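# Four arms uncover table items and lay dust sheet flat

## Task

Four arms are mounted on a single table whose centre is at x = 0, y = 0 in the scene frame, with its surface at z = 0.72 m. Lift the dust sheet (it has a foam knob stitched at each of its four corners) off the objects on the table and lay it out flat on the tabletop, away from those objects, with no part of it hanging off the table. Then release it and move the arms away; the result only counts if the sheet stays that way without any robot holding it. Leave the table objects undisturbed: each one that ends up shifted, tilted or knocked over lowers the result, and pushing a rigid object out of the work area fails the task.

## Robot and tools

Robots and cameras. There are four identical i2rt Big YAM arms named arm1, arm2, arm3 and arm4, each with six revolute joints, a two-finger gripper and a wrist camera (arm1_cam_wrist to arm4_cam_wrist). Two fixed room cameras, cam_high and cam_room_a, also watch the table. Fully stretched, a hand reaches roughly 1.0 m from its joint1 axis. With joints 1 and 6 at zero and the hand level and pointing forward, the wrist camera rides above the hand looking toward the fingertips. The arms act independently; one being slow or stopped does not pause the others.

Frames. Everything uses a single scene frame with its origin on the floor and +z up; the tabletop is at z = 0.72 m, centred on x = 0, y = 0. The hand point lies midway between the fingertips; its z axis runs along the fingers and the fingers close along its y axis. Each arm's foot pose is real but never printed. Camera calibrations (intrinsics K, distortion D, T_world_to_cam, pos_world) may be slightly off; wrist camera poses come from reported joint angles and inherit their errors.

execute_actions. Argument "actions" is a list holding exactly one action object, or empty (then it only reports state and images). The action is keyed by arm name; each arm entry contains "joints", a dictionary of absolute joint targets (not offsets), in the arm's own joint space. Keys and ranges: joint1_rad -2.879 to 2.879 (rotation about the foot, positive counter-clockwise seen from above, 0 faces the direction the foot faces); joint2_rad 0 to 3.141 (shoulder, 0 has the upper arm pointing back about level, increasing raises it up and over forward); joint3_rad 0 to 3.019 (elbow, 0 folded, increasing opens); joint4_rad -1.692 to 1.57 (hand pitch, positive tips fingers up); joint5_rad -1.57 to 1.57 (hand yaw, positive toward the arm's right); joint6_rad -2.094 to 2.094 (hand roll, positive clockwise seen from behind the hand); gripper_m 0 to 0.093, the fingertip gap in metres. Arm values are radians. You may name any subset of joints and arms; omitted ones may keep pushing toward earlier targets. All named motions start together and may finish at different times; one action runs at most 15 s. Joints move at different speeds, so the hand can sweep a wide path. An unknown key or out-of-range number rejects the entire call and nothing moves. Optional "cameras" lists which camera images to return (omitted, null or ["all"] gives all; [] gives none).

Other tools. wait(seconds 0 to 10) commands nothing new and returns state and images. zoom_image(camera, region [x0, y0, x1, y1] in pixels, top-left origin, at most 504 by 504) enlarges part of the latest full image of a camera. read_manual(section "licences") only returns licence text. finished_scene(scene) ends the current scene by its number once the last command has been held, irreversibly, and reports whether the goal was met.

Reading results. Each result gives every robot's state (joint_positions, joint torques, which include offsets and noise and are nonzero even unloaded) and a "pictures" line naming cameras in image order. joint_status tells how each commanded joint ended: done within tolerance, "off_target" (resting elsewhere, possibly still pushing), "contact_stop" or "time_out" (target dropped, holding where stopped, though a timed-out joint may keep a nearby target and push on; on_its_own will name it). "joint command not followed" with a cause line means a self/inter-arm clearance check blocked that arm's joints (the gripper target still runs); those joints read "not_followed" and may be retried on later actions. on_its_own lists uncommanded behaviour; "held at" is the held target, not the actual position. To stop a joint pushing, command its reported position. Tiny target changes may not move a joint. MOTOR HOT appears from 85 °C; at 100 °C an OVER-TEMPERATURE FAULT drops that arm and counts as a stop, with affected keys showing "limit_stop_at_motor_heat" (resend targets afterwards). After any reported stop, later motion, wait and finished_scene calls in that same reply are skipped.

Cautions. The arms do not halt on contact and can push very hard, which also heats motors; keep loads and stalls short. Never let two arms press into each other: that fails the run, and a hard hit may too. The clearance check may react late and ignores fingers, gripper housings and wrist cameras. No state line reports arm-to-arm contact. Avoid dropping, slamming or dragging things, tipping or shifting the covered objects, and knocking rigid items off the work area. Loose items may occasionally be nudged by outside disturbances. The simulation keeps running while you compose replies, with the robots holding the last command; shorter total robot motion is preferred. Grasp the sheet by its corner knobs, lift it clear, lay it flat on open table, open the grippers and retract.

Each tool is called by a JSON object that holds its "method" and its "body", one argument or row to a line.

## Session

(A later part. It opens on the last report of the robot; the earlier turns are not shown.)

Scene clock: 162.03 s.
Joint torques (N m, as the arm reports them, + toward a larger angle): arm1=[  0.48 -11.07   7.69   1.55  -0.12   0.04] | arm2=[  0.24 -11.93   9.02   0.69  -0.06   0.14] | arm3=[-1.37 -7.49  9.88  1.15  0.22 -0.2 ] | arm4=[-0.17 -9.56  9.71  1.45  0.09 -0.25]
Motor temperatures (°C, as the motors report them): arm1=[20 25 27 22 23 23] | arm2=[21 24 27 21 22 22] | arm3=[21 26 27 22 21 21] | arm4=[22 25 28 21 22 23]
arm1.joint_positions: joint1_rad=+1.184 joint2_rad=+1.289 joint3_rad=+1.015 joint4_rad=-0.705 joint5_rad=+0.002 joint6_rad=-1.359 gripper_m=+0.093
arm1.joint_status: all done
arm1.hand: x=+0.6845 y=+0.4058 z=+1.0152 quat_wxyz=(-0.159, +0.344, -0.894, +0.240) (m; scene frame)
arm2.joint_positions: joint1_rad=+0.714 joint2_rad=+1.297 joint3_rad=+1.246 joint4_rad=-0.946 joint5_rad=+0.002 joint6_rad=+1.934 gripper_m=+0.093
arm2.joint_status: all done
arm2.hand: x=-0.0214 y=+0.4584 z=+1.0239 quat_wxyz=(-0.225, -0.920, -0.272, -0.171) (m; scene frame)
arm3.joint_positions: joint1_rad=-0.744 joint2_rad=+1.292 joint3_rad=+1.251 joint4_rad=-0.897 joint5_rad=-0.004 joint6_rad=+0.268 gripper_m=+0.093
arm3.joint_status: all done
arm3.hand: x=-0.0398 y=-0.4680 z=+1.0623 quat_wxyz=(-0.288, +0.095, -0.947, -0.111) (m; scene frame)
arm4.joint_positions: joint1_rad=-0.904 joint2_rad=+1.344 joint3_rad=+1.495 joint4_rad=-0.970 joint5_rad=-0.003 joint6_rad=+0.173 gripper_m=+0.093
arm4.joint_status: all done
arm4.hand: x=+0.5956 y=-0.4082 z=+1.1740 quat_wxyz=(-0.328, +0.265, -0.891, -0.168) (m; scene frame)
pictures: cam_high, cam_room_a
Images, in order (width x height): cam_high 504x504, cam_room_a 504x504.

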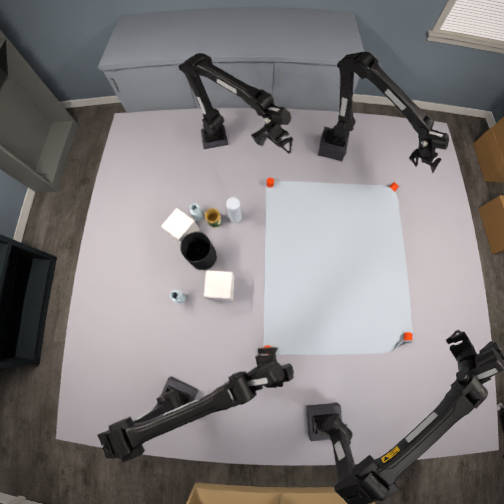

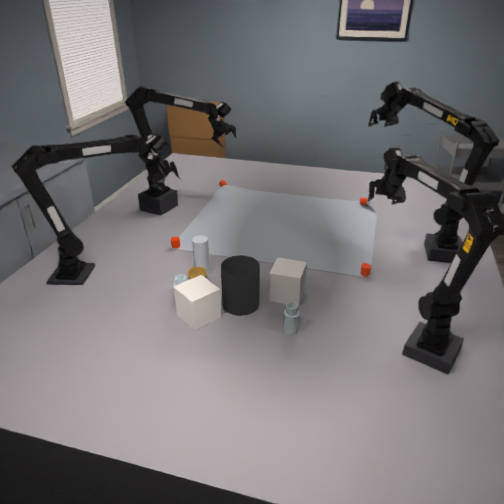

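{"method": "execute_actions", "body": {
  "actions": [
    {"arm4":{"joints":{"joint1_rad":-0.79,"joint2_rad":2.04,"joint3_rad":1.425,"joint4_rad":-0.93,"joint6_rad":1.57,"gripper_m":0.0}}}
  ],
  "cameras": ["arm4_cam_wrist","cam_high"]
}}

{"method": "execute_actions", "body": {
  "actions": [
    {"arm4":{"joints":{"joint1_rad":-1.0}}}
  ],
  "cameras": ["arm4_cam_wrist","cam_high"]
}}

{"method": "execute_actions", "body": {
  "actions": [
    {"arm4":{"joints":{"joint2_rad":1.45}}}
  ],
  "cameras": ["cam_high"]
}}

{"method": "zoom_image", "body": {
  "camera": "cam_high",
  "region": [240, 155, 460, 375]
}}

Scene clock: 173.03 s.
Joint torques (N m, as the arm reports them, + toward a larger angle): arm1=[  0.32 -10.95   7.64   1.41  -0.15   0.04] | arm2=[  0.25 -11.49   8.97   0.71  -0.06   0.14] | arm3=[-1.06 -7.56  9.79  1.2   0.19 -0.18] | arm4=[  0.43 -18.69   7.4    0.55   0.09   0.04]
Motor temperatures (°C, as the motors report them): arm1=[20 25 27 22 23 23] | arm2=[21 24 27 21 22 22] | arm3=[21 25 28 22 21 21] | arm4=[22 24 29 21 22 23]
arm1.joint_positions: joint1_rad=+1.184 joint2_rad=+1.289 joint3_rad=+1.015 joint4_rad=-0.705 joint5_rad=+0.002 joint6_rad=-1.359 gripper_m=+0.093
arm1.joint_status: not commanded
arm1.hand: x=+0.6845 y=+0.4058 z=+1.0152 quat_wxyz=(-0.159, +0.344, -0.894, +0.240) (m; scene frame)
arm2.joint_positions: joint1_rad=+0.714 joint2_rad=+1.297 joint3_rad=+1.246 joint4_rad=-0.946 joint5_rad=+0.002 joint6_rad=+1.934 gripper_m=+0.093
arm2.joint_status: not commanded
arm2.hand: x=-0.0214 y=+0.4584 z=+1.0239 quat_wxyz=(-0.225, -0.920, -0.272, -0.171) (m; scene frame)
arm3.joint_positions: joint1_rad=-0.744 joint2_rad=+1.292 joint3_rad=+1.251 joint4_rad=-0.897 joint5_rad=-0.004 joint6_rad=+0.268 gripper_m=+0.093
arm3.joint_status: not commanded
arm3.hand: x=-0.0398 y=-0.4680 z=+1.0623 quat_wxyz=(-0.288, +0.095, -0.947, -0.111) (m; scene frame)
arm4.joint_positions: joint1_rad=-0.786 joint2_rad=+2.066 joint3_rad=+1.408 joint4_rad=-0.937 joint5_rad=+0.000 joint6_rad=+1.556 gripper_m=+0.001
arm4.joint_status: all done
arm4.hand: x=+0.5542 y=-0.3539 z=+0.7339 quat_wxyz=(+0.006, -0.335, -0.942, +0.009) (m; scene frame)
pictures: arm4_cam_wrist, cam_high
camera_calibration (this result's frames):
arm4_cam_wrist: T_world_to_cam=[[-0.62813, -0.778108, -0.000367808, 0.0678465], [-0.626995, 0.505863, 0.592435, 0.0956941], [-0.460793, 0.372357, -0.805618, 1.10519], [0, 0, 0, 1]] pos_world=[0.61188, -0.407142, 0.833694]
Images, in order (width x height): arm4_cam_wrist 504x504, cam_high 504x504.

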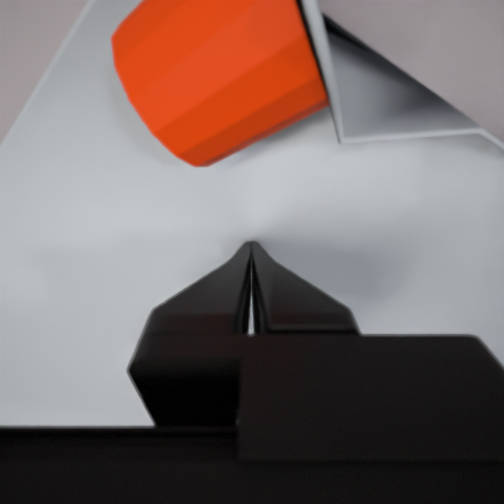

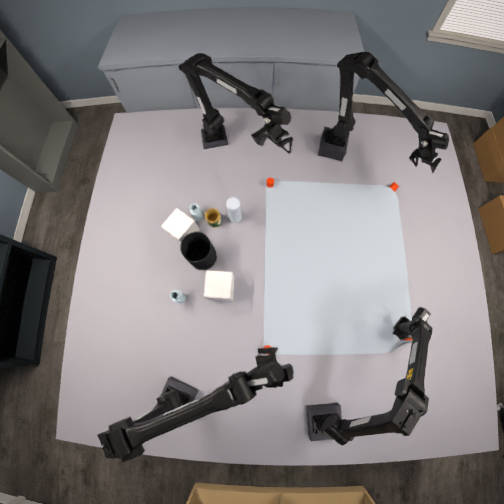

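Scene clock: 174.20 s.
Joint torques (N m, as the arm reports them, + toward a larger angle): arm1=[  0.15 -10.97   7.54   1.42  -0.15   0.06] | arm2=[  0.23 -11.48   8.96   0.66  -0.06   0.14] | arm3=[-1.4  -7.58  9.86  1.14  0.19 -0.21] | arm4=[  2.34 -18.18   7.45   0.49   0.08   0.04]
Motor temperatures (°C, as the motors report them): arm1=[20 25 27 22 23 23] | arm2=[21 24 28 21 22 22] | arm3=[21 25 28 22 21 21] | arm4=[22 24 28 21 22 23]
arm1.joint_positions: joint1_rad=+1.184 joint2_rad=+1.289 joint3_rad=+1.015 joint4_rad=-0.705 joint5_rad=+0.002 joint6_rad=-1.359 gripper_m=+0.093
arm1.joint_status: not commanded
arm1.hand: x=+0.6845 y=+0.4058 z=+1.0152 quat_wxyz=(-0.159, +0.344, -0.894, +0.240) (m; scene frame)
arm2.joint_positions: joint1_rad=+0.714 joint2_rad=+1.297 joint3_rad=+1.246 joint4_rad=-0.946 joint5_rad=+0.002 joint6_rad=+1.934 gripper_m=+0.093
arm2.joint_status: not commanded
arm2.hand: x=-0.0214 y=+0.4584 z=+1.0239 quat_wxyz=(-0.225, -0.920, -0.272, -0.171) (m; scene frame)
arm3.joint_positions: joint1_rad=-0.744 joint2_rad=+1.292 joint3_rad=+1.251 joint4_rad=-0.897 joint5_rad=-0.004 joint6_rad=+0.268 gripper_m=+0.093
arm3.joint_status: not commanded
arm3.hand: x=-0.0398 y=-0.4680 z=+1.0623 quat_wxyz=(-0.288, +0.095, -0.947, -0.111) (m; scene frame)
arm4.joint_positions: joint1_rad=-1.014 joint2_rad=+2.065 joint3_rad=+1.408 joint4_rad=-0.936 joint5_rad=+0.000 joint6_rad=+1.557 gripper_m=+0.001
arm4.joint_status: all done
arm4.hand: x=+0.6418 y=-0.4461 z=+0.7338 quat_wxyz=(+0.007, -0.441, -0.897, +0.007) (m; scene frame)
pictures: arm4_cam_wrist, cam_high
camera_calibration (this result's frames):
arm4_cam_wrist: T_world_to_cam=[[-0.788766, -0.614693, -0.000720188, 0.227339], [-0.495279, 0.634841, 0.593022, 0.169869], [-0.364069, 0.468112, -0.805186, 1.16018], [0, 0, 0, 1]] pos_world=[0.685835, -0.51119, 0.833588]
Images, in order (width x height): arm4_cam_wrist 504x504, cam_high 504x504.

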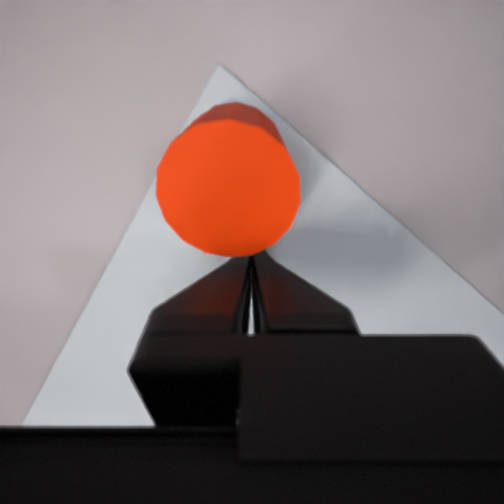

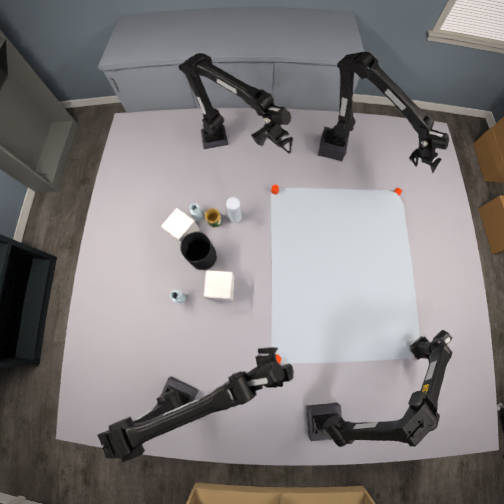

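Scene clock: 175.70 s.
Joint torques (N m, as the arm reports them, + toward a larger angle): arm1=[  0.31 -11.21   7.66   1.4   -0.13   0.05] | arm2=[  0.2  -11.53   8.98   0.68  -0.06   0.15] | arm3=[-1.44 -7.94  9.99  1.27  0.15 -0.2 ] | arm4=[  2.07 -10.79   9.77   1.35   0.06  -0.02]
Motor temperatures (°C, as the motors report them): arm1=[20 25 27 22 23 23] | arm2=[21 24 28 21 22 22] | arm3=[21 25 28 22 21 21] | arm4=[22 24 29 21 22 23]
arm1.joint_positions: joint1_rad=+1.184 joint2_rad=+1.289 joint3_rad=+1.015 joint4_rad=-0.705 joint5_rad=+0.002 joint6_rad=-1.359 gripper_m=+0.093
arm1.joint_status: not commanded
arm1.hand: x=+0.6845 y=+0.4058 z=+1.0152 quat_wxyz=(-0.159, +0.344, -0.894, +0.240) (m; scene frame)
arm2.joint_positions: joint1_rad=+0.714 joint2_rad=+1.297 joint3_rad=+1.246 joint4_rad=-0.946 joint5_rad=+0.002 joint6_rad=+1.934 gripper_m=+0.093
arm2.joint_status: not commanded
arm2.hand: x=-0.0214 y=+0.4584 z=+1.0239 quat_wxyz=(-0.225, -0.920, -0.272, -0.171) (m; scene frame)
arm3.joint_positions: joint1_rad=-0.744 joint2_rad=+1.292 joint3_rad=+1.251 joint4_rad=-0.897 joint5_rad=-0.004 joint6_rad=+0.268 gripper_m=+0.093
arm3.joint_status: not commanded
arm3.hand: x=-0.0398 y=-0.4680 z=+1.0623 quat_wxyz=(-0.288, +0.095, -0.947, -0.111) (m; scene frame)
arm4.joint_positions: joint1_rad=-1.014 joint2_rad=+1.444 joint3_rad=+1.408 joint4_rad=-0.936 joint5_rad=+0.000 joint6_rad=+1.557 gripper_m=+0.001
arm4.joint_status: all done
arm4.hand: x=+0.6450 y=-0.4461 z=+1.0790 quat_wxyz=(-0.132, -0.422, -0.857, -0.265) (m; scene frame)
pictures: cam_high
Images, in order (width x height): cam_high 504x504.

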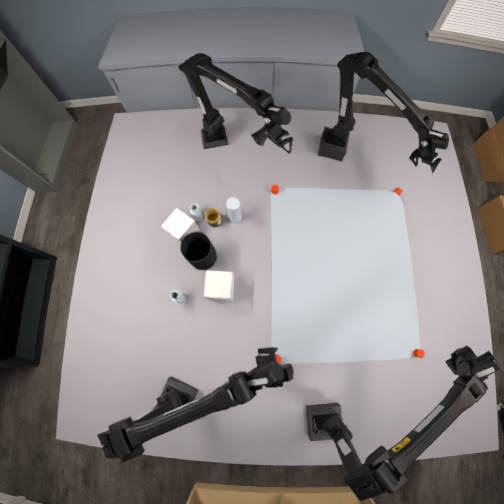

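Region (240, 155, 460, 375) of cam_high's 504x504 image, scaled by 2.291, with more detail than that image has.

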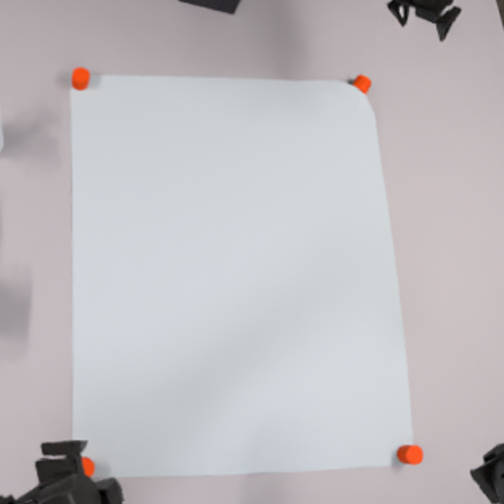

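{"method": "finished_scene", "body": {
  "scene": 2
}}

The scene is finished: the task was done.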